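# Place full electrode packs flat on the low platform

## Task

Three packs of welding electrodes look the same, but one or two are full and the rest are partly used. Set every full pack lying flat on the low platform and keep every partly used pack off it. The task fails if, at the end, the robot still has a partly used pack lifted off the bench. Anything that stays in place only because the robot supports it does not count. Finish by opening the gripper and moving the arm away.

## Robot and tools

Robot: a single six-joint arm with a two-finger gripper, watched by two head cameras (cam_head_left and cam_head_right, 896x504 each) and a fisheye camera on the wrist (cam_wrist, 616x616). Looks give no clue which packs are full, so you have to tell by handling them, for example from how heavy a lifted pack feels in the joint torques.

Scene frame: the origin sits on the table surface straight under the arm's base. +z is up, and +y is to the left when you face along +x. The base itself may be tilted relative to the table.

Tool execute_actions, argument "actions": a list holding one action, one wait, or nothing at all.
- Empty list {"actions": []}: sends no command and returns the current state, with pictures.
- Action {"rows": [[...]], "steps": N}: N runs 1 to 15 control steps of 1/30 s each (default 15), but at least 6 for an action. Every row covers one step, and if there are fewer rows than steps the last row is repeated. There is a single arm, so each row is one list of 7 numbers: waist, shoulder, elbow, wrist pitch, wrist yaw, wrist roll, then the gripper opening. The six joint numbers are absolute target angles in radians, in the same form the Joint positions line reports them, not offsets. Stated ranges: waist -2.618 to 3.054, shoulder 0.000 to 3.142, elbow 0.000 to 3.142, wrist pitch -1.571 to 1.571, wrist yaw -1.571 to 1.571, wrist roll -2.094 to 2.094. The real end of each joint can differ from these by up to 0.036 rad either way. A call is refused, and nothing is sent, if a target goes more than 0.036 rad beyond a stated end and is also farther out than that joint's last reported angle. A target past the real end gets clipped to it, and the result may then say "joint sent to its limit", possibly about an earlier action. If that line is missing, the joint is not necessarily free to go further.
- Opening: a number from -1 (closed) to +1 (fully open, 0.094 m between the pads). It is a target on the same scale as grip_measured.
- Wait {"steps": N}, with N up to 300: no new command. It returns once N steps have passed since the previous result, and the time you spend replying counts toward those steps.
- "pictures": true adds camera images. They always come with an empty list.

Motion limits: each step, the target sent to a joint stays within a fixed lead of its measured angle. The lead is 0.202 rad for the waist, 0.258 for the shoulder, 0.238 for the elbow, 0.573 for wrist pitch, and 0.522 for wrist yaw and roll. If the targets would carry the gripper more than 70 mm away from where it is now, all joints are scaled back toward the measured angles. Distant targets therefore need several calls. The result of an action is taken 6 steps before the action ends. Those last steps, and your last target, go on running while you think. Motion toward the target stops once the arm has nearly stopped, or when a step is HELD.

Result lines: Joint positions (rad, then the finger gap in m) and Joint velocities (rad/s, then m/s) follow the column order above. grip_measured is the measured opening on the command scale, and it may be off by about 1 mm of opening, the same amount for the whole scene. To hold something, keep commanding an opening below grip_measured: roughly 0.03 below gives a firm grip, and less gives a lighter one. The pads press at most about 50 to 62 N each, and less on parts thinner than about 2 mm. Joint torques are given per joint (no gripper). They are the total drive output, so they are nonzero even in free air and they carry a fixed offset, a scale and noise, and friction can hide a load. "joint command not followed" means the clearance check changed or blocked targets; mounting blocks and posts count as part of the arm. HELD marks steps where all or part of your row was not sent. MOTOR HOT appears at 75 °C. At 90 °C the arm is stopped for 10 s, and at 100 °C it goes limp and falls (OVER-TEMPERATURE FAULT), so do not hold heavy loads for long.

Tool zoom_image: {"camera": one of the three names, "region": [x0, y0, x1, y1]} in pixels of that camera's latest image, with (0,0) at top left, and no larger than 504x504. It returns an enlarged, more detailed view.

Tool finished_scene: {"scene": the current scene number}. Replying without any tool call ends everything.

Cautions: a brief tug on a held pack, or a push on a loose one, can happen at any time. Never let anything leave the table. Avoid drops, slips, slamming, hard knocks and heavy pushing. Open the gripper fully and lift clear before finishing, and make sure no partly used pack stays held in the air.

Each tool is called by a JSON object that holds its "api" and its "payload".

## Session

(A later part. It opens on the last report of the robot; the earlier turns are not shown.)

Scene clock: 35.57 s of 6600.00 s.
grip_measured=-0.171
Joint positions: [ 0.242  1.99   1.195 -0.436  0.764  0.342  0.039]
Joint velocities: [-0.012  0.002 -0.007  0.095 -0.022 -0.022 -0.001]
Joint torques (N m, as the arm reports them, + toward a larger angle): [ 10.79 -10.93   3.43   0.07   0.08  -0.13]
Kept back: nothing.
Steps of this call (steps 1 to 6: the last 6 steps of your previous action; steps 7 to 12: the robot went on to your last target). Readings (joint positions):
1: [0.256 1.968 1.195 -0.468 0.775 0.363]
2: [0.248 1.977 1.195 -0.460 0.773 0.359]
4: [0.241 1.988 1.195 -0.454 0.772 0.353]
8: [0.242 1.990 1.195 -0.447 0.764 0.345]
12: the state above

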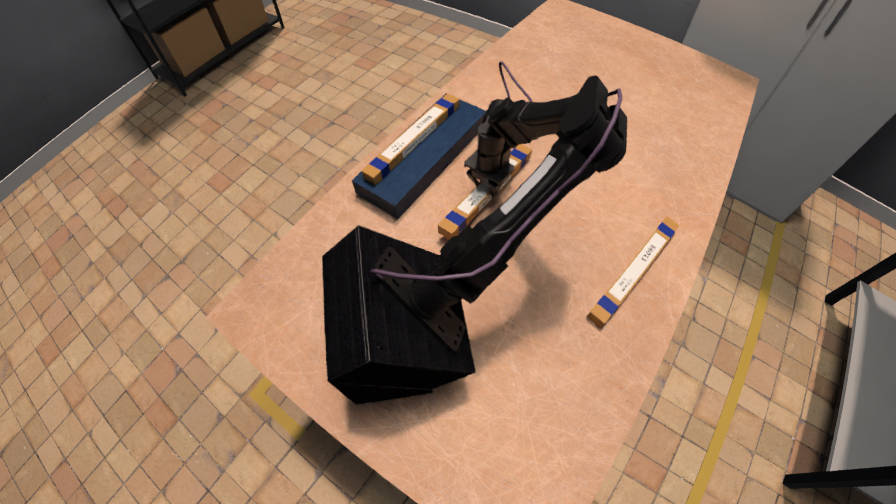

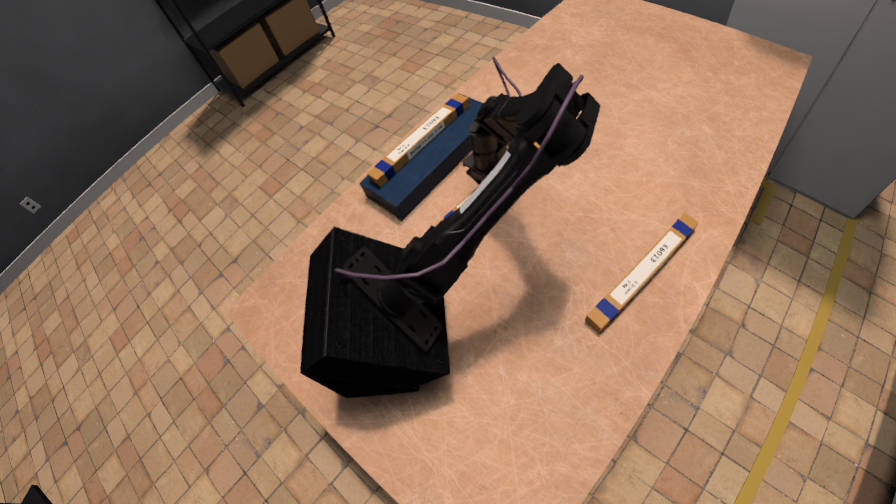

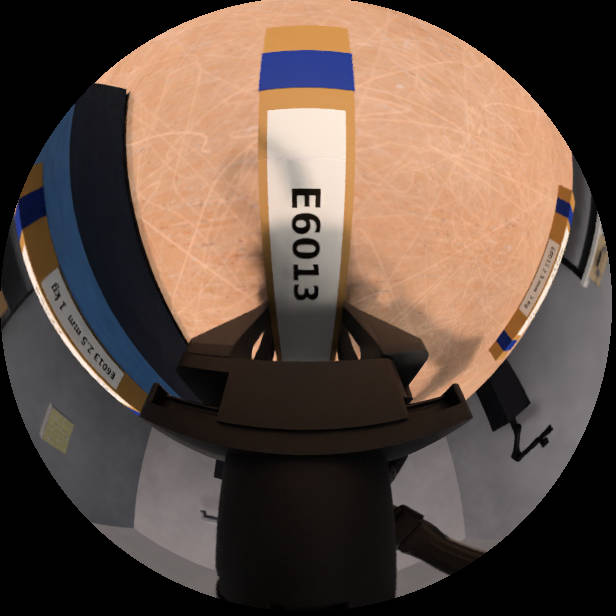

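{"api": "execute_actions", "payload": {"actions": [{"rows":[[0.3,1.945,1.205,-0.44,0.768,0.34,-0.22],[0.313,1.934,1.214,-0.465,0.772,0.353,-0.22],[0.328,1.923,1.224,-0.493,0.777,0.368,-0.22],[0.343,1.912,1.234,-0.521,0.781,0.384,-0.22],[0.358,1.901,1.244,-0.549,0.786,0.4,-0.22],[0.373,1.89,1.254,-0.577,0.79,0.416,-0.22],[0.388,1.88,1.264,-0.605,0.795,0.432,-0.22],[0.403,1.87,1.274,-0.633,0.8,0.448,-0.22],[0.418,1.861,1.284,-0.661,0.804,0.464,-0.22],[0.433,1.853,1.294,-0.689,0.808,0.48,-0.22],[0.448,1.846,1.304,-0.717,0.812,0.496,-0.22],[0.463,1.84,1.314,-0.745,0.816,0.512,-0.22],[0.478,1.836,1.325,-0.773,0.82,0.528,-0.22],[0.493,1.836,1.338,-0.8,0.824,0.545,-0.22],[0.51,1.845,1.358,-0.826,0.828,0.565,-0.22]]}]}}

{"api": "execute_actions", "payload": {"actions": [{"rows":[[0.528,1.87,1.388,-0.84,0.831,0.588,-0.22],[0.546,1.903,1.42,-0.852,0.834,0.612,-0.22],[0.563,1.938,1.454,-0.864,0.836,0.635,-0.22],[0.579,1.975,1.49,-0.877,0.838,0.657,-0.22],[0.594,2.013,1.528,-0.891,0.84,0.678,-0.22],[0.608,2.052,1.568,-0.905,0.842,0.698,-0.22],[0.621,2.092,1.61,-0.92,0.844,0.717,-0.22],[0.633,2.133,1.654,-0.935,0.845,0.735,-0.22],[0.645,2.175,1.7,-0.951,0.846,0.752,-0.22],[0.656,2.218,1.748,-0.967,0.847,0.769,-0.22],[0.666,2.262,1.797,-0.983,0.848,0.785,-0.22],[0.676,2.307,1.848,-1.0,0.849,0.8,-0.22],[0.685,2.352,1.9,-1.017,0.85,0.814,-0.22],[0.693,2.398,1.953,-1.034,0.851,0.828,-0.22],[0.70,2.443,2.007,-1.05,0.852,0.84,-0.22]]}]}}

{"api": "execute_actions", "payload": {"actions": [{"steps":22}], "pictures": true}}

Scene clock: 36.77 s of 6600.00 s.
grip_measured=-0.171
Joint positions: [ 0.332  1.952  1.215 -0.568  0.774  0.399  0.039]
Joint velocities: [ 0.52  -0.281  0.256 -0.872  0.022  0.344  0.001]
Joint torques (N m, as the arm reports them, + toward a larger angle): [ 11.33 -13.48   7.75   0.29   0.38   0.11]
Steps of this call (steps 1 to 27: the robot went on to your last target; steps 28 to 36: the first 9 steps of this action). Readings (joint positions):
28: [0.242 1.990 1.195 -0.433 0.764 0.341]
29: [0.244 1.990 1.195 -0.435 0.764 0.341]
31: [0.255 1.987 1.195 -0.450 0.768 0.350]
35: [0.313 1.961 1.207 -0.541 0.774 0.388]
36: the state above

Scene clock: 37.27 s of 6600.00 s.
grip_measured=-0.171
Joint positions: [ 0.561  2.101  1.597 -0.893  0.845  0.663  0.039]
Joint velocities: [ 0.31   1.292  1.292 -0.271  0.022  0.535 -0.001]
Joint torques (N m, as the arm reports them, + toward a larger angle): [13.66 -8.41  6.55  0.12 -0.01 -0.03]
Steps of this call (steps 1 to 6: the last 6 steps of your previous action; steps 7 to 15: the first 9 steps of this action). Readings (joint positions):
7: [0.450 1.895 1.309 -0.744 0.800 0.503]
8: [0.464 1.898 1.332 -0.771 0.807 0.521]
10: [0.493 1.925 1.392 -0.821 0.821 0.562]
14: [0.548 2.058 1.553 -0.883 0.843 0.644]
15: the state above

Scene clock: 38.00 s of 6600.00 s.
grip_measured=-0.171
Joint positions: [ 0.646  2.51   1.957 -1.045  0.829  0.827  0.039]
Joint velocities: [ 0.002 -0.012  0.032 -0.051  0.007  0.007  0.001]
Joint torques (N m, as the arm reports them, + toward a larger angle): [ 14.58 -14.91   8.15  -0.05   0.31   0.07]
Kept back: nothing.
Steps of this call (steps 1 to 6: the last 6 steps of your previous action; steps 7 to 22: the robot went on to your last target). Readings (joint positions):
1: [0.573 2.147 1.641 -0.904 0.845 0.682]
2: [0.585 2.195 1.687 -0.916 0.845 0.700]
4: [0.606 2.294 1.781 -0.944 0.845 0.734]
8: [0.637 2.469 1.942 -0.980 0.838 0.787]
22: the state above

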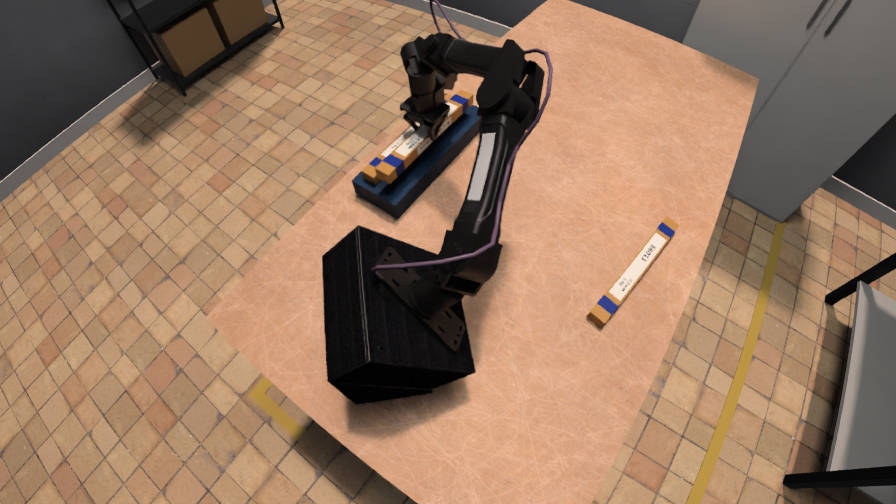

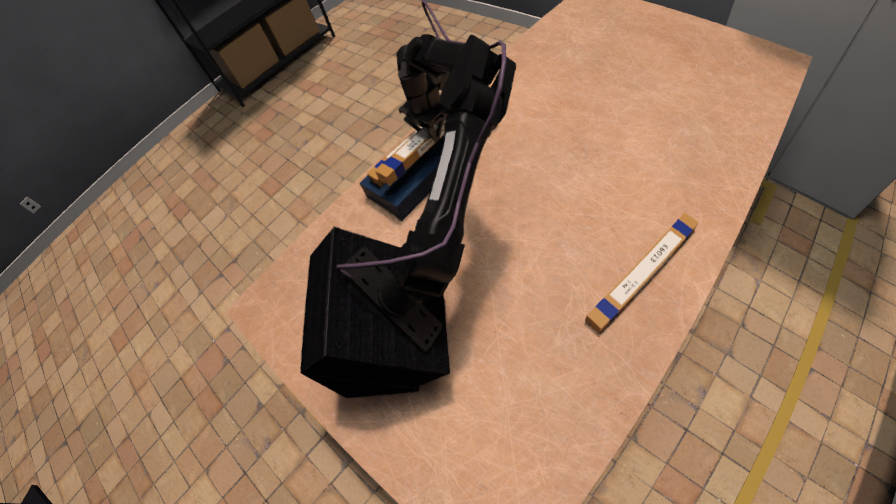

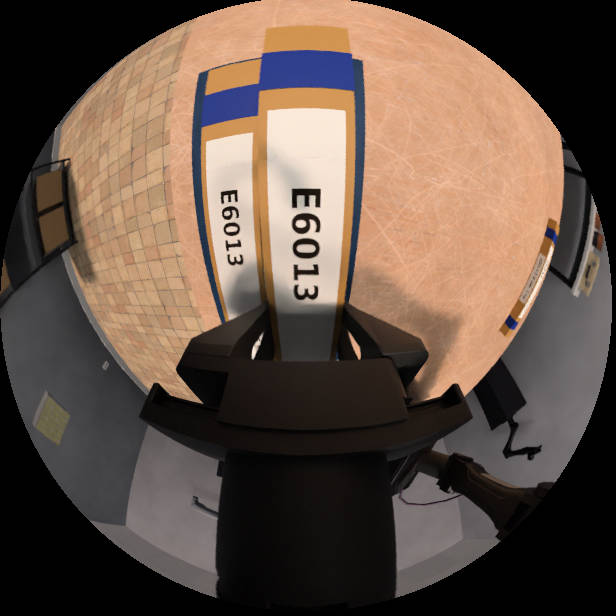

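{"api": "execute_actions", "payload": {"actions": [{"rows":[[0.694,2.443,1.99,-1.035,0.852,0.83,-0.22],[0.688,2.443,1.975,-1.018,0.852,0.82,-0.22],[0.682,2.443,1.962,-1.0,0.852,0.81,-0.22],[0.676,2.443,1.95,-0.982,0.852,0.798,-0.22],[0.67,2.444,1.939,-0.964,0.852,0.786,-0.22],[0.664,2.444,1.928,-0.946,0.852,0.774,-0.22],[0.658,2.445,1.917,-0.928,0.851,0.762,-0.22],[0.652,2.445,1.906,-0.908,0.851,0.75,-0.22],[0.646,2.446,1.895,-0.888,0.85,0.738,-0.22],[0.64,2.446,1.885,-0.868,0.85,0.726,-0.22],[0.634,2.447,1.875,-0.848,0.85,0.713,-0.22],[0.628,2.447,1.865,-0.827,0.85,0.70,-0.22]]}]}}

{"api": "execute_actions", "payload": {"actions": [{"steps":18}], "pictures": true}}

Scene clock: 38.93 s of 6600.00 s.
grip_measured=-0.171
Joint positions: [ 0.613  2.505  1.91  -0.962  0.831  0.789  0.039]
Joint velocities: [-0.212  0.007 -0.32   0.403 -0.007 -0.227 -0.001]
Joint torques (N m, as the arm reports them, + toward a larger angle): [ 13.82 -14.11   4.83   0.04   0.27  -0.15]
Steps of this call (steps 1 to 19: the robot went on to your last target; steps 20 to 28: the first 9 steps of this action). Readings (joint positions):
20: [0.646 2.510 1.960 -1.045 0.831 0.829]
21: [0.645 2.510 1.960 -1.044 0.831 0.829]
23: [0.641 2.510 1.955 -1.033 0.831 0.824]
27: [0.621 2.505 1.921 -0.978 0.831 0.798]
28: the state above

Scene clock: 39.53 s of 6600.00 s.
grip_measured=-0.171
Joint positions: [ 0.57   2.505  1.852 -0.847  0.837  0.712  0.039]
Joint velocities: [-0.007 -0.022 -0.002  0.037  0.022  0.007  0.001]
Joint torques (N m, as the arm reports them, + toward a larger angle): [ 14.8  -14.24   5.33   0.3    0.22  -0.14]
Kept back: nothing.
Steps of this call (steps 1 to 6: the last 6 steps of your previous action; steps 7 to 18: the robot went on to your last target). Readings (joint positions):
1: [0.605 2.505 1.898 -0.946 0.831 0.779]
2: [0.597 2.505 1.886 -0.929 0.831 0.769]
4: [0.581 2.505 1.865 -0.899 0.831 0.748]
8: [0.570 2.505 1.852 -0.872 0.837 0.724]
18: the state above

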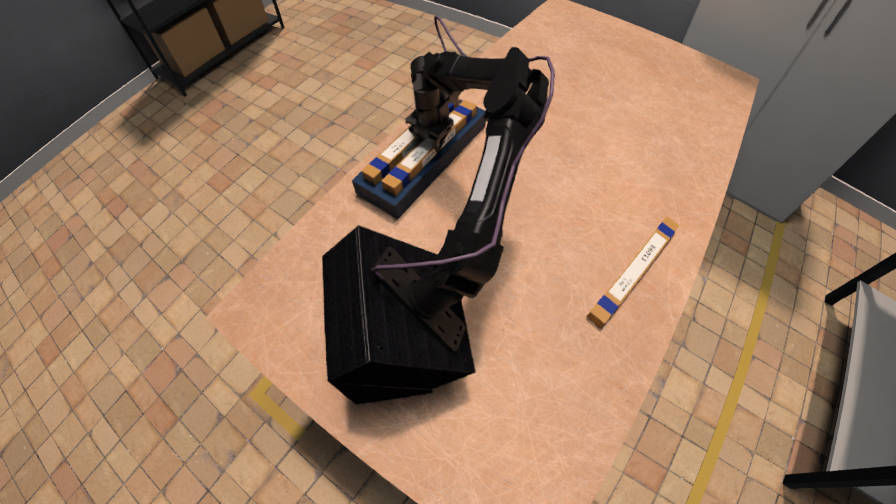

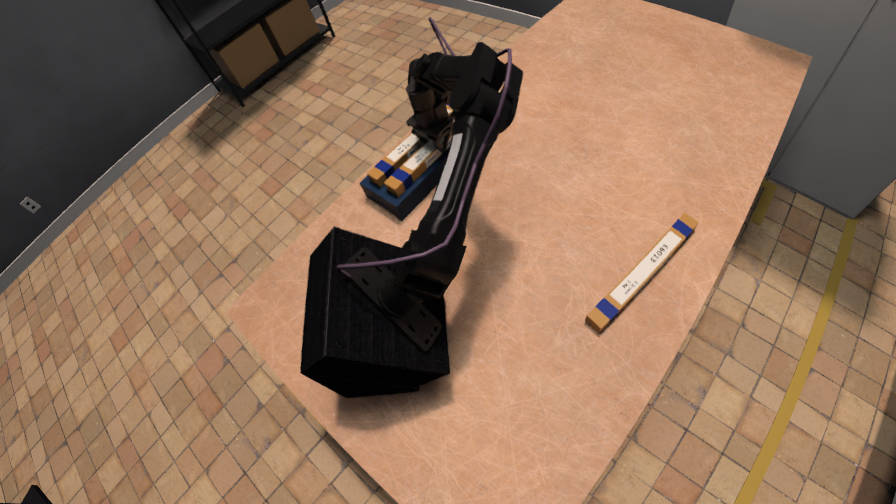

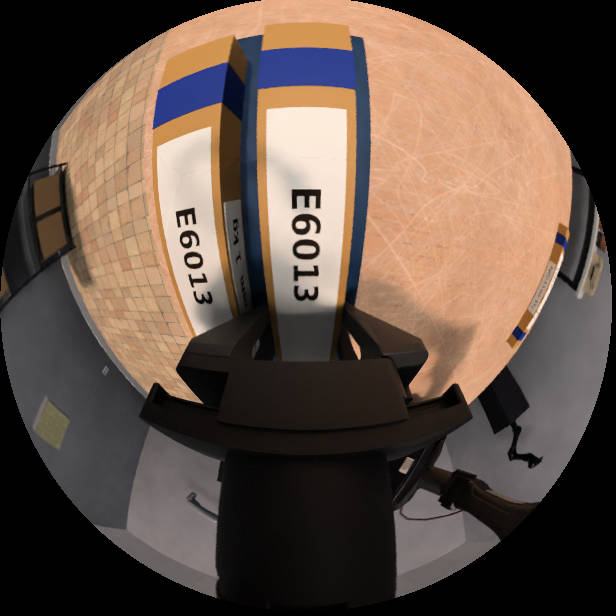

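Good position. Settle it and check for contact.

{"api": "execute_actions", "payload": {"actions": [{"rows":[[0.622,2.455,1.865,-0.822,0.85,0.70,-0.22],[0.616,2.463,1.865,-0.818,0.85,0.70,-0.22],[0.61,2.471,1.865,-0.815,0.85,0.70,-0.22],[0.605,2.478,1.865,-0.815,0.85,0.70,-0.22],[0.60,2.485,1.865,-0.815,0.85,0.70,-0.22]],"steps":14}]}}

{"api": "execute_actions", "payload": {"actions": [{"steps":8}]}}

Scene clock: 39.97 s of 6600.00 s.
grip_measured=-0.171
Joint positions: [ 0.566  2.505  1.852 -0.844  0.833  0.71   0.039]
Joint velocities: [ 0.002 -0.007 -0.017 -0.037  0.037 -0.022 -0.   ]
Joint torques (N m, as the arm reports them, + toward a larger angle): [ 12.72 -11.5    5.37   0.36   0.24  -0.15]
Steps of this call (steps 1 to 5: the robot went on to your last target; steps 6 to 13: the first 8 steps of this action). Readings (joint positions):
6: [0.570 2.505 1.852 -0.846 0.837 0.711]
7: [0.569 2.505 1.852 -0.846 0.837 0.711]
9: [0.567 2.505 1.852 -0.844 0.835 0.710]
13: the state above

Scene clock: 40.23 s of 6600.00 s.
grip_measured=-0.171
Joint positions: [ 0.566  2.505  1.852 -0.844  0.833  0.71   0.039]
Joint velocities: [-0.002 -0.002  0.012  0.007 -0.022 -0.022  0.   ]
Joint torques (N m, as the arm reports them, + toward a larger angle): [ 12.67 -11.39   5.3    0.34   0.25  -0.14]
Kept back: nothing.
Steps of this call (steps 1 to 6: the last 6 steps of your previous action; steps 7 to 8: the robot went on to your last target). Readings (joint positions):
1: [0.566 2.505 1.852 -0.844 0.833 0.710]
2: [0.566 2.505 1.852 -0.844 0.833 0.710]
4: [0.566 2.505 1.852 -0.844 0.833 0.710]
8: the state above

{"api": "execute_actions", "payload": {"actions": [{"rows":[[0.60,2.485,1.865,-0.83,0.84,0.705,-0.1],[0.60,2.485,1.865,-0.84,0.84,0.71,0.02],[0.60,2.485,1.865,-0.84,0.84,0.71,0.1],[0.60,2.485,1.865,-0.84,0.84,0.71,0.1],[0.60,2.485,1.865,-0.84,0.84,0.71,0.1],[0.608,2.484,1.88,-0.86,0.84,0.722,0.1],[0.616,2.483,1.895,-0.885,0.84,0.736,0.1],[0.624,2.482,1.91,-0.91,0.84,0.75,0.1],[0.632,2.48,1.922,-0.935,0.84,0.765,0.1],[0.64,2.478,1.934,-0.96,0.84,0.78,0.1],[0.648,2.475,1.945,-0.985,0.84,0.795,0.1],[0.656,2.47,1.955,-1.01,0.84,0.81,0.1],[0.664,2.46,1.96,-1.035,0.84,0.825,0.1],[0.67,2.44,1.95,-1.05,0.84,0.835,0.1],[0.67,2.41,1.92,-1.05,0.84,0.84,0.1]]}], "pictures": true}}

{"api": "execute_actions", "payload": {"actions": [{"rows":[[0.665,2.37,1.875,-1.04,0.84,0.835,0.2],[0.655,2.32,1.82,-1.02,0.84,0.825,0.3],[0.643,2.265,1.76,-1.0,0.84,0.81,0.4],[0.63,2.21,1.70,-0.978,0.84,0.79,0.5],[0.615,2.155,1.64,-0.955,0.84,0.77,0.6],[0.598,2.1,1.58,-0.932,0.838,0.745,0.7],[0.578,2.045,1.525,-0.91,0.836,0.72,0.8],[0.556,1.99,1.47,-0.888,0.834,0.69,0.9],[0.53,1.935,1.415,-0.865,0.831,0.655,1],[0.50,1.88,1.365,-0.845,0.827,0.615,1],[0.465,1.825,1.325,-0.83,0.818,0.57,1],[0.425,1.77,1.295,-0.82,0.804,0.52,1],[0.38,1.715,1.272,-0.81,0.788,0.465,1],[0.335,1.66,1.252,-0.8,0.772,0.41,1],[0.285,1.605,1.233,-0.79,0.755,0.35,1]]}]}}

{"api": "execute_actions", "payload": {"actions": [{"rows":[[0.23,1.55,1.213,-0.78,0.735,0.285,1],[0.17,1.5,1.193,-0.77,0.712,0.215,1],[0.105,1.45,1.175,-0.76,0.685,0.145,1],[0.035,1.41,1.165,-0.75,0.655,0.08,1],[-0.04,1.39,1.17,-0.745,0.62,0.02,1],[-0.115,1.38,1.185,-0.745,0.58,-0.04,1],[-0.19,1.375,1.205,-0.745,0.535,-0.095,1],[-0.265,1.378,1.232,-0.745,0.49,-0.15,1],[-0.34,1.385,1.265,-0.748,0.44,-0.2,1],[-0.415,1.395,1.3,-0.75,0.39,-0.25,1],[-0.485,1.408,1.34,-0.752,0.34,-0.3,1],[-0.55,1.424,1.385,-0.755,0.29,-0.345,1],[-0.61,1.442,1.43,-0.757,0.24,-0.39,1],[-0.665,1.46,1.475,-0.76,0.195,-0.43,1],[-0.712,1.478,1.52,-0.76,0.155,-0.462,1]]}]}}

{"api": "execute_actions", "payload": {"actions": [{"steps":24}], "pictures": true}}

Scene clock: 41.30 s of 6600.00 s.
grip_measured=+0.097
Joint positions: [ 0.583  2.504  1.871 -0.875  0.833  0.723  0.052]
Joint velocities: [ 0.129 -0.007  0.3   -0.418  0.007  0.183 -0.001]
Joint torques (N m, as the arm reports them, + toward a larger angle): [ 13.38 -11.69   6.79   0.1    0.14   0.04]
Steps of this call (steps 1 to 15: the robot went on to your last target; steps 16 to 23: nothing new was sent; steps 24 to 32: the first 9 steps of this action). Readings (joint positions):
24: [0.566 2.505 1.852 -0.844 0.833 0.710]
25: [0.567 2.505 1.852 -0.844 0.833 0.710]
27: [0.570 2.504 1.852 -0.844 0.833 0.710]
31: [0.579 2.504 1.861 -0.861 0.833 0.717]
32: the state above

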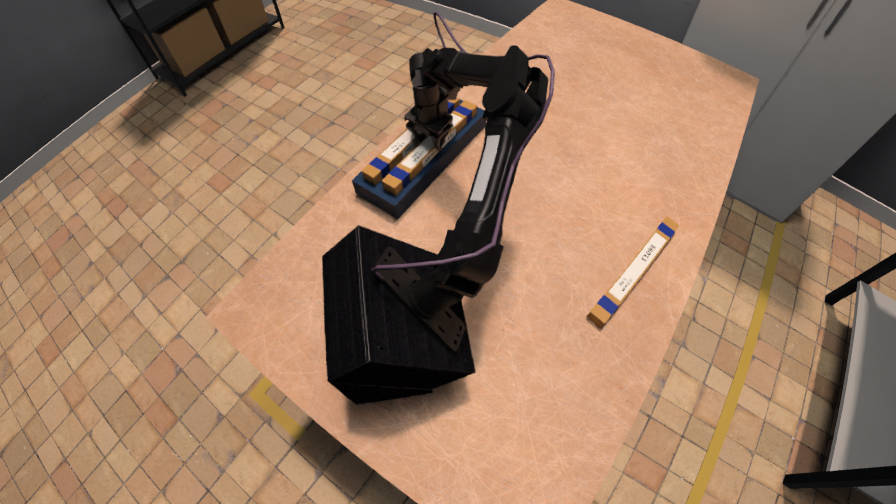

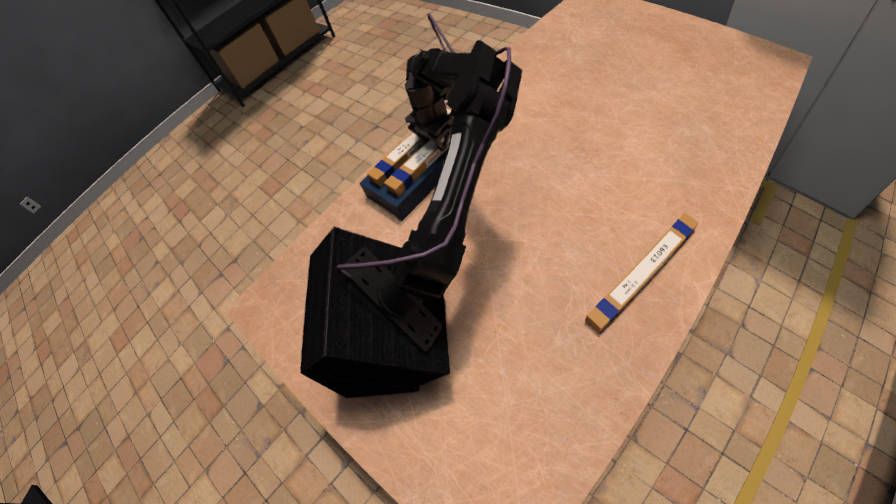

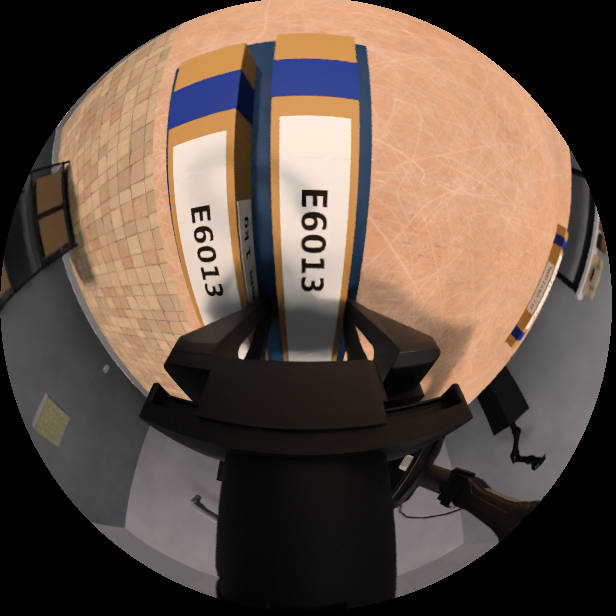

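Scene clock: 41.80 s of 6600.00 s.
grip_measured=+0.954
Joint positions: [ 0.577  2.05   1.522 -0.932  0.828  0.746  0.092]
Joint velocities: [-0.696 -1.751 -1.536  0.403  0.007 -0.535  0.118]
Joint torques (N m, as the arm reports them, + toward a larger angle): [ 7.27 -8.41  3.52  0.    0.17 -0.14]
Steps of this call (steps 1 to 6: the last 6 steps of your previous action; steps 7 to 15: the first 9 steps of this action). Readings (joint positions):
7: [0.638 2.466 1.915 -0.986 0.835 0.793]
8: [0.644 2.437 1.890 -0.986 0.834 0.797]
10: [0.646 2.347 1.799 -0.979 0.831 0.798]
14: [0.601 2.111 1.575 -0.947 0.828 0.764]
15: the state above

Scene clock: 42.30 s of 6600.00 s.
grip_measured=+1.000
Joint positions: [-0.222  1.385  1.216 -0.767  0.601  0.048  0.094]
Joint velocities: [-2.088  0.007  0.491 -0.066 -1.033 -1.663  0.   ]
Joint torques (N m, as the arm reports them, + toward a larger angle): [ 3.65 -8.72  6.3   0.21  0.08 -0.1 ]
Steps of this call (steps 1 to 6: the last 6 steps of your previous action; steps 7 to 15: the first 9 steps of this action). Readings (joint positions):
7: [0.308 1.674 1.258 -0.841 0.785 0.501]
8: [0.256 1.623 1.237 -0.828 0.770 0.449]
10: [0.139 1.519 1.204 -0.802 0.735 0.335]
14: [-0.147 1.390 1.202 -0.769 0.635 0.104]
15: the state above

Scene clock: 43.10 s of 6600.00 s.
grip_measured=+1.000
Joint positions: [-0.722  1.474  1.506 -0.754  0.171 -0.448  0.094]
Joint velocities: [-0.012 -0.012 -0.002  0.037 -0.007 -0.022  0.   ]
Joint torques (N m, as the arm reports them, + toward a larger angle): [  1.99 -11.98   6.91   0.11  -0.1   -0.17]
Kept back: nothing.
Steps of this call (steps 1 to 6: the last 6 steps of your previous action; steps 7 to 24: the robot went on to your last target). Readings (joint positions):
1: [-0.296 1.386 1.236 -0.765 0.563 -0.008]
2: [-0.368 1.392 1.260 -0.765 0.521 -0.062]
4: [-0.505 1.416 1.329 -0.769 0.435 -0.166]
8: [-0.706 1.473 1.480 -0.752 0.292 -0.328]
24: the state above

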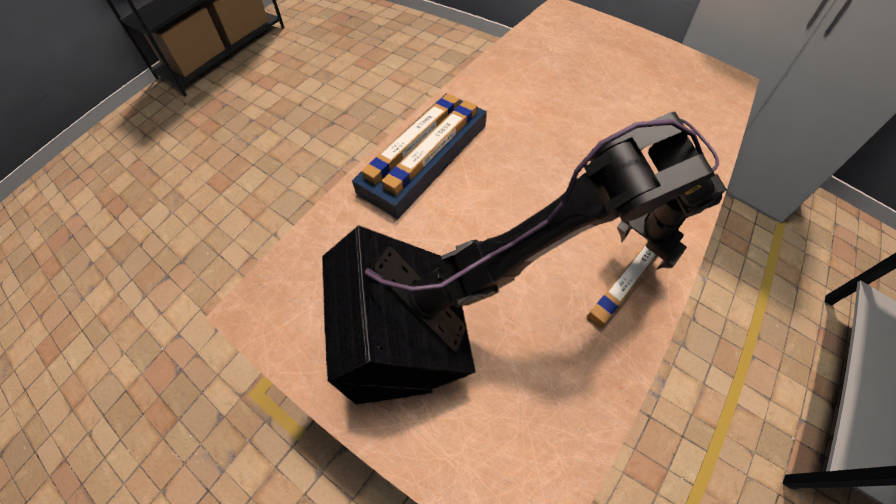

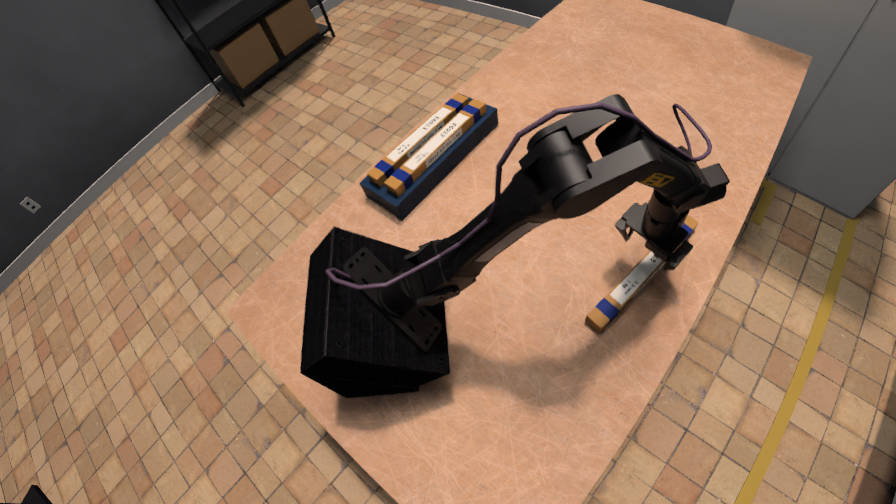

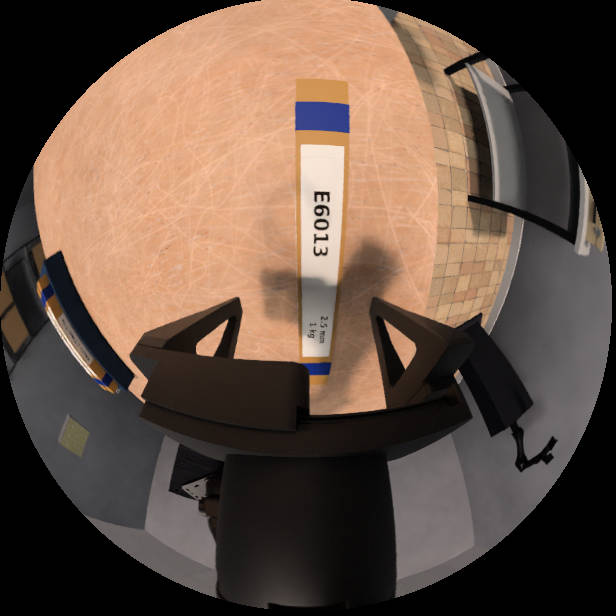

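{"api": "execute_actions", "payload": {"actions": [{"rows":[[-0.72,1.488,1.52,-0.75,0.151,-0.466,1],[-0.728,1.499,1.52,-0.737,0.147,-0.47,1],[-0.736,1.51,1.52,-0.724,0.143,-0.474,1],[-0.743,1.521,1.52,-0.71,0.139,-0.477,1],[-0.75,1.533,1.52,-0.696,0.135,-0.48,1],[-0.755,1.544,1.52,-0.683,0.132,-0.483,1],[-0.76,1.555,1.52,-0.67,0.128,-0.486,1]]}]}}

{"api": "execute_actions", "payload": {"actions": [{"steps":10}]}}

{"api": "execute_actions", "payload": {"actions": [{"rows":[[-0.763,1.566,1.52,-0.659,0.124,-0.49,1],[-0.766,1.578,1.52,-0.647,0.12,-0.494,1],[-0.77,1.59,1.52,-0.635,0.116,-0.498,1],[-0.773,1.601,1.52,-0.624,0.112,-0.502,1],[-0.776,1.613,1.52,-0.612,0.108,-0.506,1],[-0.779,1.624,1.52,-0.6,0.104,-0.509,1],[-0.782,1.635,1.52,-0.59,0.1,-0.512,1]]}]}}

{"api": "execute_actions", "payload": {"actions": [{"steps":12}], "pictures": true}}

Scene clock: 43.97 s of 6600.00 s.
grip_measured=+1.000
Joint positions: [-0.753  1.54   1.506 -0.706  0.149 -0.468  0.094]
Joint velocities: [-0.12   0.339 -0.012  0.198  0.007 -0.066  0.   ]
Joint torques (N m, as the arm reports them, + toward a larger angle): [  1.17 -12.99   6.75   0.3   -0.17  -0.14]
Steps of this call (steps 1 to 17: the robot went on to your last target; steps 18 to 26: the first 9 steps of this action). Readings (joint positions):
18: [-0.722 1.474 1.506 -0.754 0.167 -0.452]
19: [-0.722 1.475 1.506 -0.754 0.166 -0.453]
21: [-0.725 1.483 1.506 -0.746 0.161 -0.457]
25: [-0.748 1.528 1.506 -0.712 0.150 -0.467]
26: the state above

Scene clock: 44.30 s of 6600.00 s.
grip_measured=+1.000
Joint positions: [-0.757  1.564  1.506 -0.689  0.142 -0.474  0.094]
Joint velocities: [-0.002  0.007 -0.002  0.037 -0.037 -0.11   0.   ]
Joint torques (N m, as the arm reports them, + toward a larger angle): [  0.88 -13.06   6.69   0.28  -0.15  -0.17]
Kept back: nothing.
Steps of this call (steps 1 to 6: the last 6 steps of your previous action; steps 7 to 10: the robot went on to your last target). Readings (joint positions):
1: [-0.756 1.550 1.506 -0.702 0.148 -0.469]
2: [-0.757 1.558 1.506 -0.700 0.147 -0.470]
4: [-0.757 1.564 1.506 -0.698 0.145 -0.472]
8: [-0.757 1.564 1.506 -0.690 0.142 -0.474]
10: the state above

Scene clock: 44.60 s of 6600.00 s.
grip_measured=+1.000
Joint positions: [-0.775  1.616  1.506 -0.624  0.122 -0.493  0.094]
Joint velocities: [-0.061  0.33   0.007  0.154  0.007 -0.081  0.   ]
Joint torques (N m, as the arm reports them, + toward a larger angle): [  0.93 -12.84   6.57   0.25  -0.12  -0.17]
Steps of this call (steps 1 to 9: the first 9 steps of this action). Readings (joint positions):
1: [-0.757 1.564 1.506 -0.686 0.141 -0.475]
2: [-0.757 1.564 1.506 -0.683 0.140 -0.476]
4: [-0.759 1.569 1.506 -0.670 0.135 -0.481]
8: [-0.772 1.605 1.506 -0.630 0.123 -0.491]
9: the state above

Scene clock: 45.00 s of 6600.00 s.
grip_measured=+1.000
Joint positions: [-0.777  1.642  1.506 -0.607  0.114 -0.5    0.094]
Joint velocities: [-0.007 -0.002  0.002  0.051  0.051  0.051  0.   ]
Joint torques (N m, as the arm reports them, + toward a larger angle): [  0.76 -13.49   6.36   0.29  -0.12  -0.14]
Kept back: nothing.
Steps of this call (steps 1 to 6: the last 6 steps of your previous action; steps 7 to 12: the robot went on to your last target). Readings (joint positions):
1: [-0.777 1.626 1.506 -0.621 0.121 -0.495]
2: [-0.777 1.634 1.506 -0.619 0.120 -0.496]
4: [-0.777 1.641 1.506 -0.618 0.117 -0.498]
8: [-0.777 1.642 1.506 -0.610 0.115 -0.500]
12: the state above

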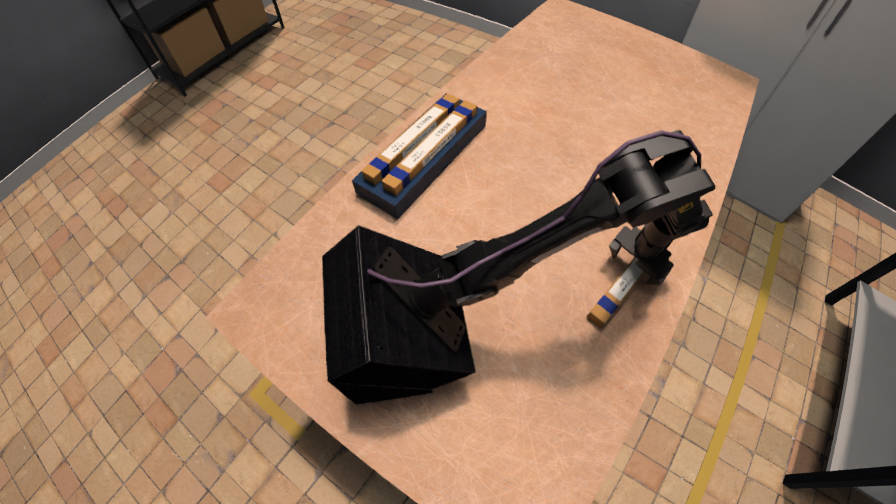

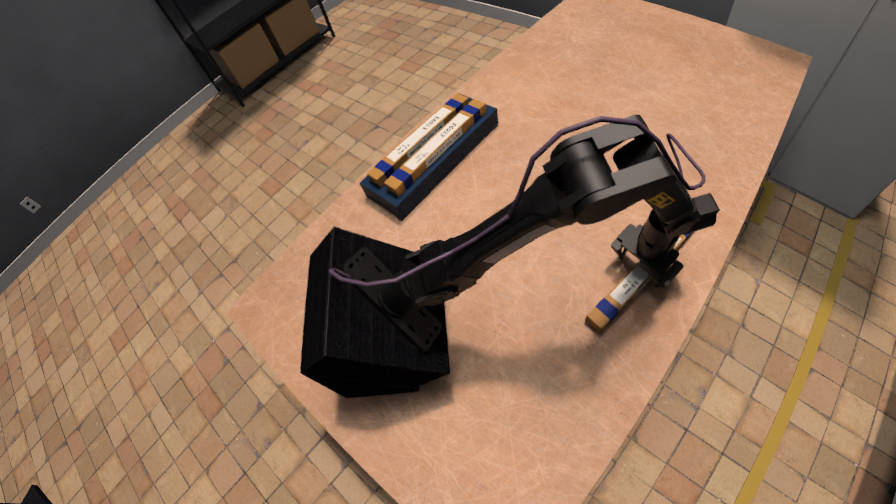

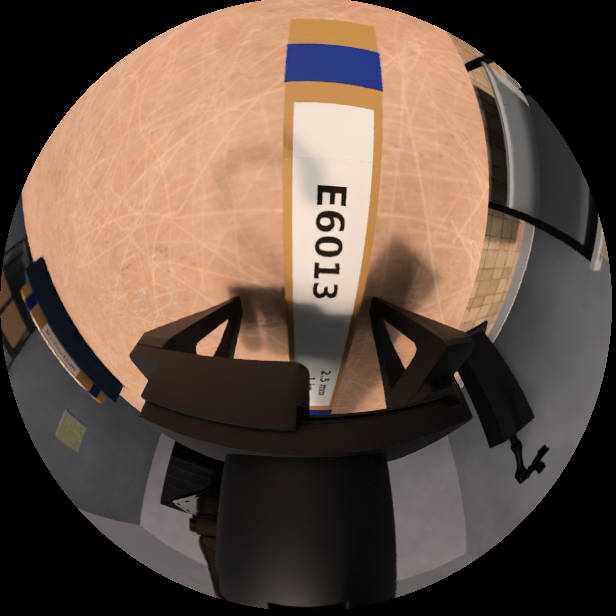

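{"api": "execute_actions", "payload": {"actions": [{"rows":[[-0.79,1.635,1.52,-0.59,0.1,-0.5,0.75],[-0.795,1.635,1.52,-0.59,0.1,-0.49,0.5],[-0.8,1.635,1.52,-0.59,0.1,-0.48,0.3],[-0.8,1.635,1.52,-0.59,0.1,-0.48,0.2],[-0.8,1.635,1.52,-0.59,0.1,-0.48,0.1],[-0.8,1.635,1.52,-0.59,0.1,-0.48,0.02],[-0.8,1.635,1.52,-0.59,0.1,-0.48,-0.05],[-0.8,1.635,1.52,-0.59,0.1,-0.48,-0.12],[-0.8,1.635,1.52,-0.59,0.1,-0.48,-0.17],[-0.8,1.635,1.52,-0.59,0.1,-0.48,-0.22]],"steps":14}]}}

{"api": "execute_actions", "payload": {"actions": [{"rows":[[-0.797,1.625,1.52,-0.6,0.103,-0.48,-0.22],[-0.794,1.613,1.52,-0.61,0.106,-0.48,-0.22],[-0.79,1.6,1.52,-0.62,0.11,-0.478,-0.22],[-0.786,1.587,1.52,-0.63,0.113,-0.476,-0.22],[-0.782,1.574,1.52,-0.641,0.117,-0.474,-0.22],[-0.778,1.561,1.52,-0.652,0.12,-0.472,-0.22],[-0.774,1.548,1.52,-0.663,0.124,-0.47,-0.22],[-0.77,1.535,1.52,-0.674,0.128,-0.468,-0.22],[-0.766,1.522,1.52,-0.685,0.132,-0.466,-0.22],[-0.762,1.51,1.52,-0.696,0.136,-0.464,-0.22],[-0.758,1.498,1.52,-0.707,0.14,-0.462,-0.22],[-0.754,1.486,1.52,-0.718,0.144,-0.46,-0.22]]}]}}

{"api": "execute_actions", "payload": {"actions": [{"steps":14}]}}

{"api": "execute_actions", "payload": {"actions": [{"rows":[[-0.755,1.495,1.52,-0.71,0.142,-0.46,-0.22],[-0.756,1.505,1.52,-0.7,0.14,-0.462,-0.22],[-0.757,1.515,1.52,-0.69,0.138,-0.464,-0.22],[-0.758,1.525,1.52,-0.68,0.136,-0.466,-0.22],[-0.759,1.535,1.52,-0.67,0.133,-0.468,-0.22],[-0.76,1.545,1.52,-0.66,0.13,-0.47,-0.22],[-0.76,1.555,1.52,-0.65,0.128,-0.47,-0.22]]}]}}

{"api": "execute_actions", "payload": {"actions": [{"steps":10}]}}

Scene clock: 45.93 s of 6600.00 s.
grip_measured=-0.081
Joint positions: [-0.796  1.642  1.506 -0.604  0.113 -0.494  0.043]
Joint velocities: [-0.027 -0.002  0.002  0.095  0.051  0.051 -0.071]
Joint torques (N m, as the arm reports them, + toward a larger angle): [  0.94 -13.38   6.32   0.18  -0.28   0.  ]
Steps of this call (steps 1 to 20: the robot went on to your last target; steps 21 to 28: the first 8 steps of this action). Readings (joint positions):
21: [-0.778 1.642 1.506 -0.605 0.113 -0.501]
22: [-0.780 1.642 1.506 -0.605 0.112 -0.501]
24: [-0.786 1.642 1.506 -0.605 0.112 -0.498]
28: the state above

Scene clock: 46.43 s of 6600.00 s.
grip_measured=-0.173
Joint positions: [-0.791  1.622  1.506 -0.637  0.123 -0.484  0.039]
Joint velocities: [ 0.095 -0.212  0.012 -0.418  0.11   0.022 -0.001]
Joint torques (N m, as the arm reports them, + toward a larger angle): [  2.64 -19.29   6.48   0.21  -0.06   0.05]
Steps of this call (steps 1 to 6: the last 6 steps of your previous action; steps 7 to 15: the first 9 steps of this action). Readings (joint positions):
7: [-0.798 1.642 1.506 -0.601 0.114 -0.493]
8: [-0.798 1.642 1.506 -0.601 0.114 -0.493]
10: [-0.798 1.640 1.506 -0.601 0.114 -0.493]
14: [-0.794 1.630 1.506 -0.624 0.119 -0.486]
15: the state above

Scene clock: 46.90 s of 6600.00 s.
grip_measured=-0.173
Joint positions: [-0.766  1.534  1.506 -0.714  0.143 -0.471  0.039]
Joint velocities: [ 0.007  0.002 -0.007 -0.022  0.022 -0.095 -0.   ]
Joint torques (N m, as the arm reports them, + toward a larger angle): [  2.05 -16.36   6.64   0.22   0.05   0.08]
Kept back: nothing.
Steps of this call (steps 1 to 6: the last 6 steps of your previous action; steps 7 to 14: the robot went on to your last target). Readings (joint positions):
1: [-0.787 1.613 1.506 -0.651 0.126 -0.482]
2: [-0.783 1.602 1.506 -0.664 0.129 -0.480]
4: [-0.774 1.576 1.506 -0.689 0.135 -0.477]
8: [-0.766 1.538 1.506 -0.704 0.137 -0.474]
14: the state above

Scene clock: 47.20 s of 6600.00 s.
grip_measured=-0.173
Joint positions: [-0.766  1.572  1.506 -0.682  0.143 -0.471  0.039]
Joint velocities: [-0.012  0.261 -0.002  0.139  0.007  0.037 -0.   ]
Joint torques (N m, as the arm reports them, + toward a larger angle): [  1.71 -15.07   6.47   0.21  -0.13  -0.02]
Steps of this call (steps 1 to 9: the first 9 steps of this action). Readings (joint positions):
1: [-0.766 1.534 1.506 -0.715 0.143 -0.471]
2: [-0.766 1.534 1.506 -0.715 0.143 -0.471]
4: [-0.766 1.537 1.506 -0.713 0.143 -0.471]
8: [-0.766 1.562 1.506 -0.688 0.143 -0.471]
9: the state above

Scene clock: 47.53 s of 6600.00 s.
grip_measured=-0.173
Joint positions: [-0.766  1.599  1.506 -0.67   0.143 -0.471  0.039]
Joint velocities: [ 0.022  0.007  0.012 -0.051  0.007 -0.037 -0.001]
Joint torques (N m, as the arm reports them, + toward a larger angle): [  1.68 -15.89   6.38   0.25  -0.13  -0.04]
Kept back: nothing.
Steps of this call (steps 1 to 6: the last 6 steps of your previous action; steps 7 to 10: the robot went on to your last target). Readings (joint positions):
1: [-0.766 1.580 1.506 -0.677 0.143 -0.471]
2: [-0.766 1.588 1.506 -0.676 0.143 -0.471]
4: [-0.766 1.596 1.506 -0.676 0.143 -0.471]
8: [-0.766 1.599 1.506 -0.674 0.143 -0.471]
10: the state above

{"api": "execute_actions", "payload": {"actions": [{"rows":[[-0.765,1.565,1.52,-0.64,0.124,-0.473,-0.22],[-0.77,1.575,1.52,-0.63,0.12,-0.476,-0.22],[-0.775,1.585,1.52,-0.62,0.116,-0.479,-0.22],[-0.78,1.595,1.52,-0.61,0.112,-0.482,-0.22],[-0.785,1.604,1.52,-0.6,0.108,-0.485,-0.22],[-0.79,1.612,1.52,-0.59,0.104,-0.488,-0.22],[-0.793,1.619,1.52,-0.585,0.1,-0.49,-0.22],[-0.795,1.625,1.52,-0.585,0.1,-0.49,-0.22],[-0.795,1.63,1.52,-0.585,0.1,-0.49,-0.22],[-0.795,1.633,1.52,-0.585,0.1,-0.49,-0.22],[-0.795,1.633,1.52,-0.585,0.1,-0.49,-0.22],[-0.795,1.633,1.52,-0.585,0.1,-0.49,-0.22],[-0.795,1.633,1.52,-0.585,0.1,-0.49,-0.22],[-0.795,1.633,1.52,-0.585,0.1,-0.49,-0.05],[-0.795,1.633,1.52,-0.585,0.1,-0.49,0.2]]}]}}

{"api": "execute_actions", "payload": {"actions": [{"rows":[[-0.795,1.633,1.52,-0.585,0.1,-0.49,0.5],[-0.795,1.63,1.52,-0.59,0.1,-0.49,0.7],[-0.793,1.62,1.52,-0.6,0.103,-0.49,0.7],[-0.79,1.605,1.52,-0.615,0.107,-0.49,0.7],[-0.785,1.59,1.52,-0.63,0.112,-0.49,0.7],[-0.78,1.57,1.52,-0.65,0.118,-0.49,0.7],[-0.775,1.55,1.52,-0.67,0.124,-0.49,0.7],[-0.77,1.53,1.52,-0.69,0.13,-0.49,0.7],[-0.765,1.51,1.52,-0.71,0.136,-0.49,0.7],[-0.76,1.49,1.52,-0.73,0.142,-0.49,0.7],[-0.755,1.47,1.52,-0.75,0.148,-0.49,0.7],[-0.75,1.45,1.52,-0.77,0.154,-0.49,0.7],[-0.745,1.43,1.52,-0.79,0.16,-0.49,0.7],[-0.74,1.41,1.52,-0.81,0.166,-0.49,0.7],[-0.735,1.39,1.52,-0.83,0.17,-0.49,0.7]]}]}}

{"api": "execute_actions", "payload": {"actions": [{"steps":12}], "pictures": true}}

Scene clock: 48.43 s of 6600.00 s.
grip_measured=-0.173
Joint positions: [-0.789  1.64   1.506 -0.614  0.121 -0.476  0.039]
Joint velocities: [-0.125  0.252  0.002  0.125 -0.081 -0.022 -0.001]
Joint torques (N m, as the arm reports them, + toward a larger angle): [  1.17 -14.8    6.35   0.1   -0.05  -0.05]
Steps of this call (steps 1 to 18: the robot went on to your last target; steps 19 to 27: the first 9 steps of this action). Readings (joint positions):
19: [-0.766 1.599 1.506 -0.668 0.142 -0.471]
20: [-0.766 1.599 1.506 -0.666 0.142 -0.471]
22: [-0.769 1.602 1.506 -0.658 0.137 -0.471]
26: [-0.785 1.631 1.506 -0.621 0.123 -0.475]
27: the state above

Scene clock: 48.93 s of 6600.00 s.
grip_measured=+0.697
Joint positions: [-0.786  1.598  1.506 -0.653  0.122 -0.479  0.08 ]
Joint velocities: [ 0.09  -0.545 -0.007 -0.462  0.139  0.051  0.001]
Joint torques (N m, as the arm reports them, + toward a larger angle): [  2.45 -16.92   6.5    0.19  -0.01  -0.18]
Steps of this call (steps 1 to 6: the last 6 steps of your previous action; steps 7 to 15: the first 9 steps of this action). Readings (joint positions):
7: [-0.790 1.643 1.506 -0.606 0.117 -0.478]
8: [-0.790 1.643 1.506 -0.605 0.116 -0.478]
10: [-0.790 1.643 1.506 -0.605 0.116 -0.478]
14: [-0.788 1.615 1.506 -0.638 0.119 -0.479]
15: the state above

Scene clock: 49.33 s of 6600.00 s.
grip_measured=+0.697
Joint positions: [-0.744  1.389  1.506 -0.795  0.162 -0.479  0.08 ]
Joint velocities: [-0.022 -0.002 -0.017 -0.183  0.095 -0.007  0.   ]
Joint torques (N m, as the arm reports them, + toward a larger angle): [  1.63 -11.91   7.4    0.15   0.1   -0.15]
Kept back: nothing.
Steps of this call (steps 1 to 6: the last 6 steps of your previous action; steps 7 to 12: the robot went on to your last target). Readings (joint positions):
1: [-0.782 1.577 1.506 -0.668 0.126 -0.479]
2: [-0.777 1.554 1.506 -0.683 0.130 -0.479]
4: [-0.765 1.503 1.506 -0.713 0.138 -0.479]
8: [-0.746 1.411 1.506 -0.771 0.154 -0.479]
12: the state above

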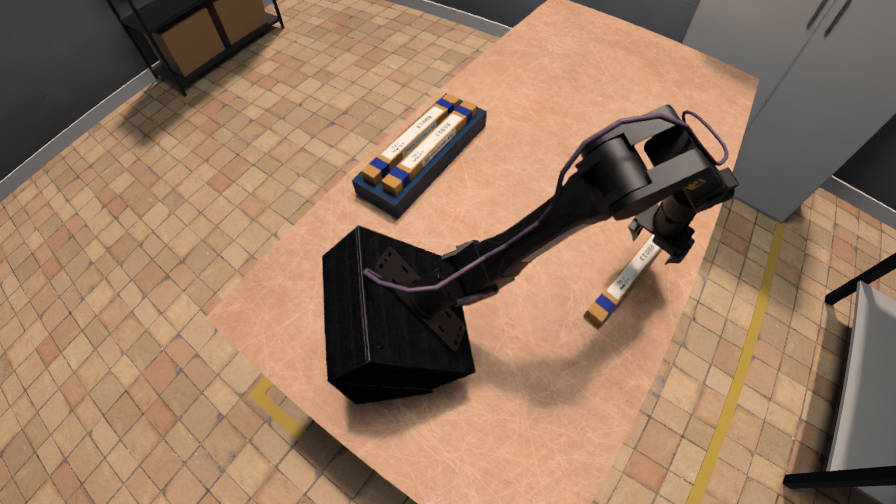

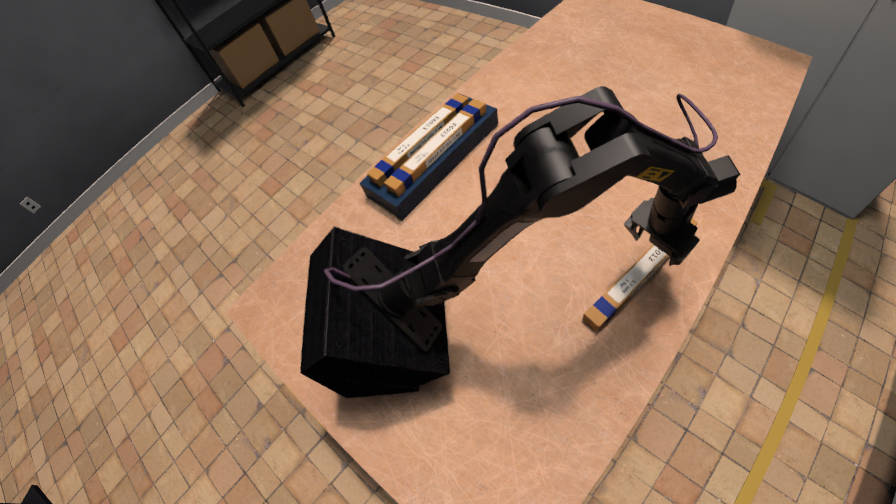

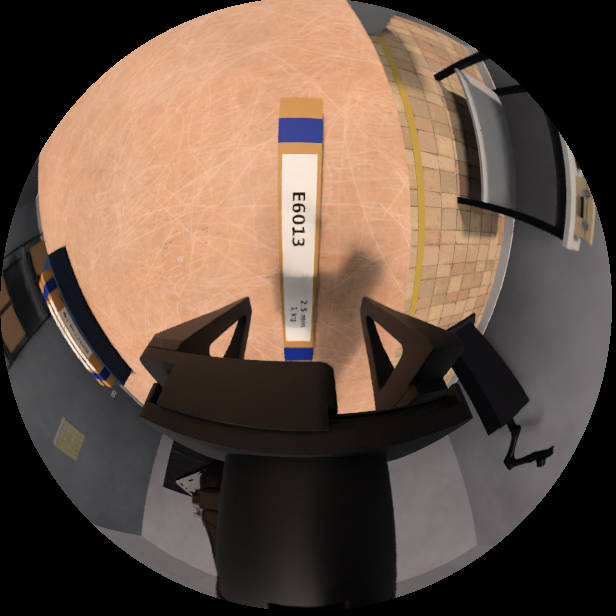

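{"api": "finished_scene", "payload": {"scene": 1}}

The scene is finished: the task was done.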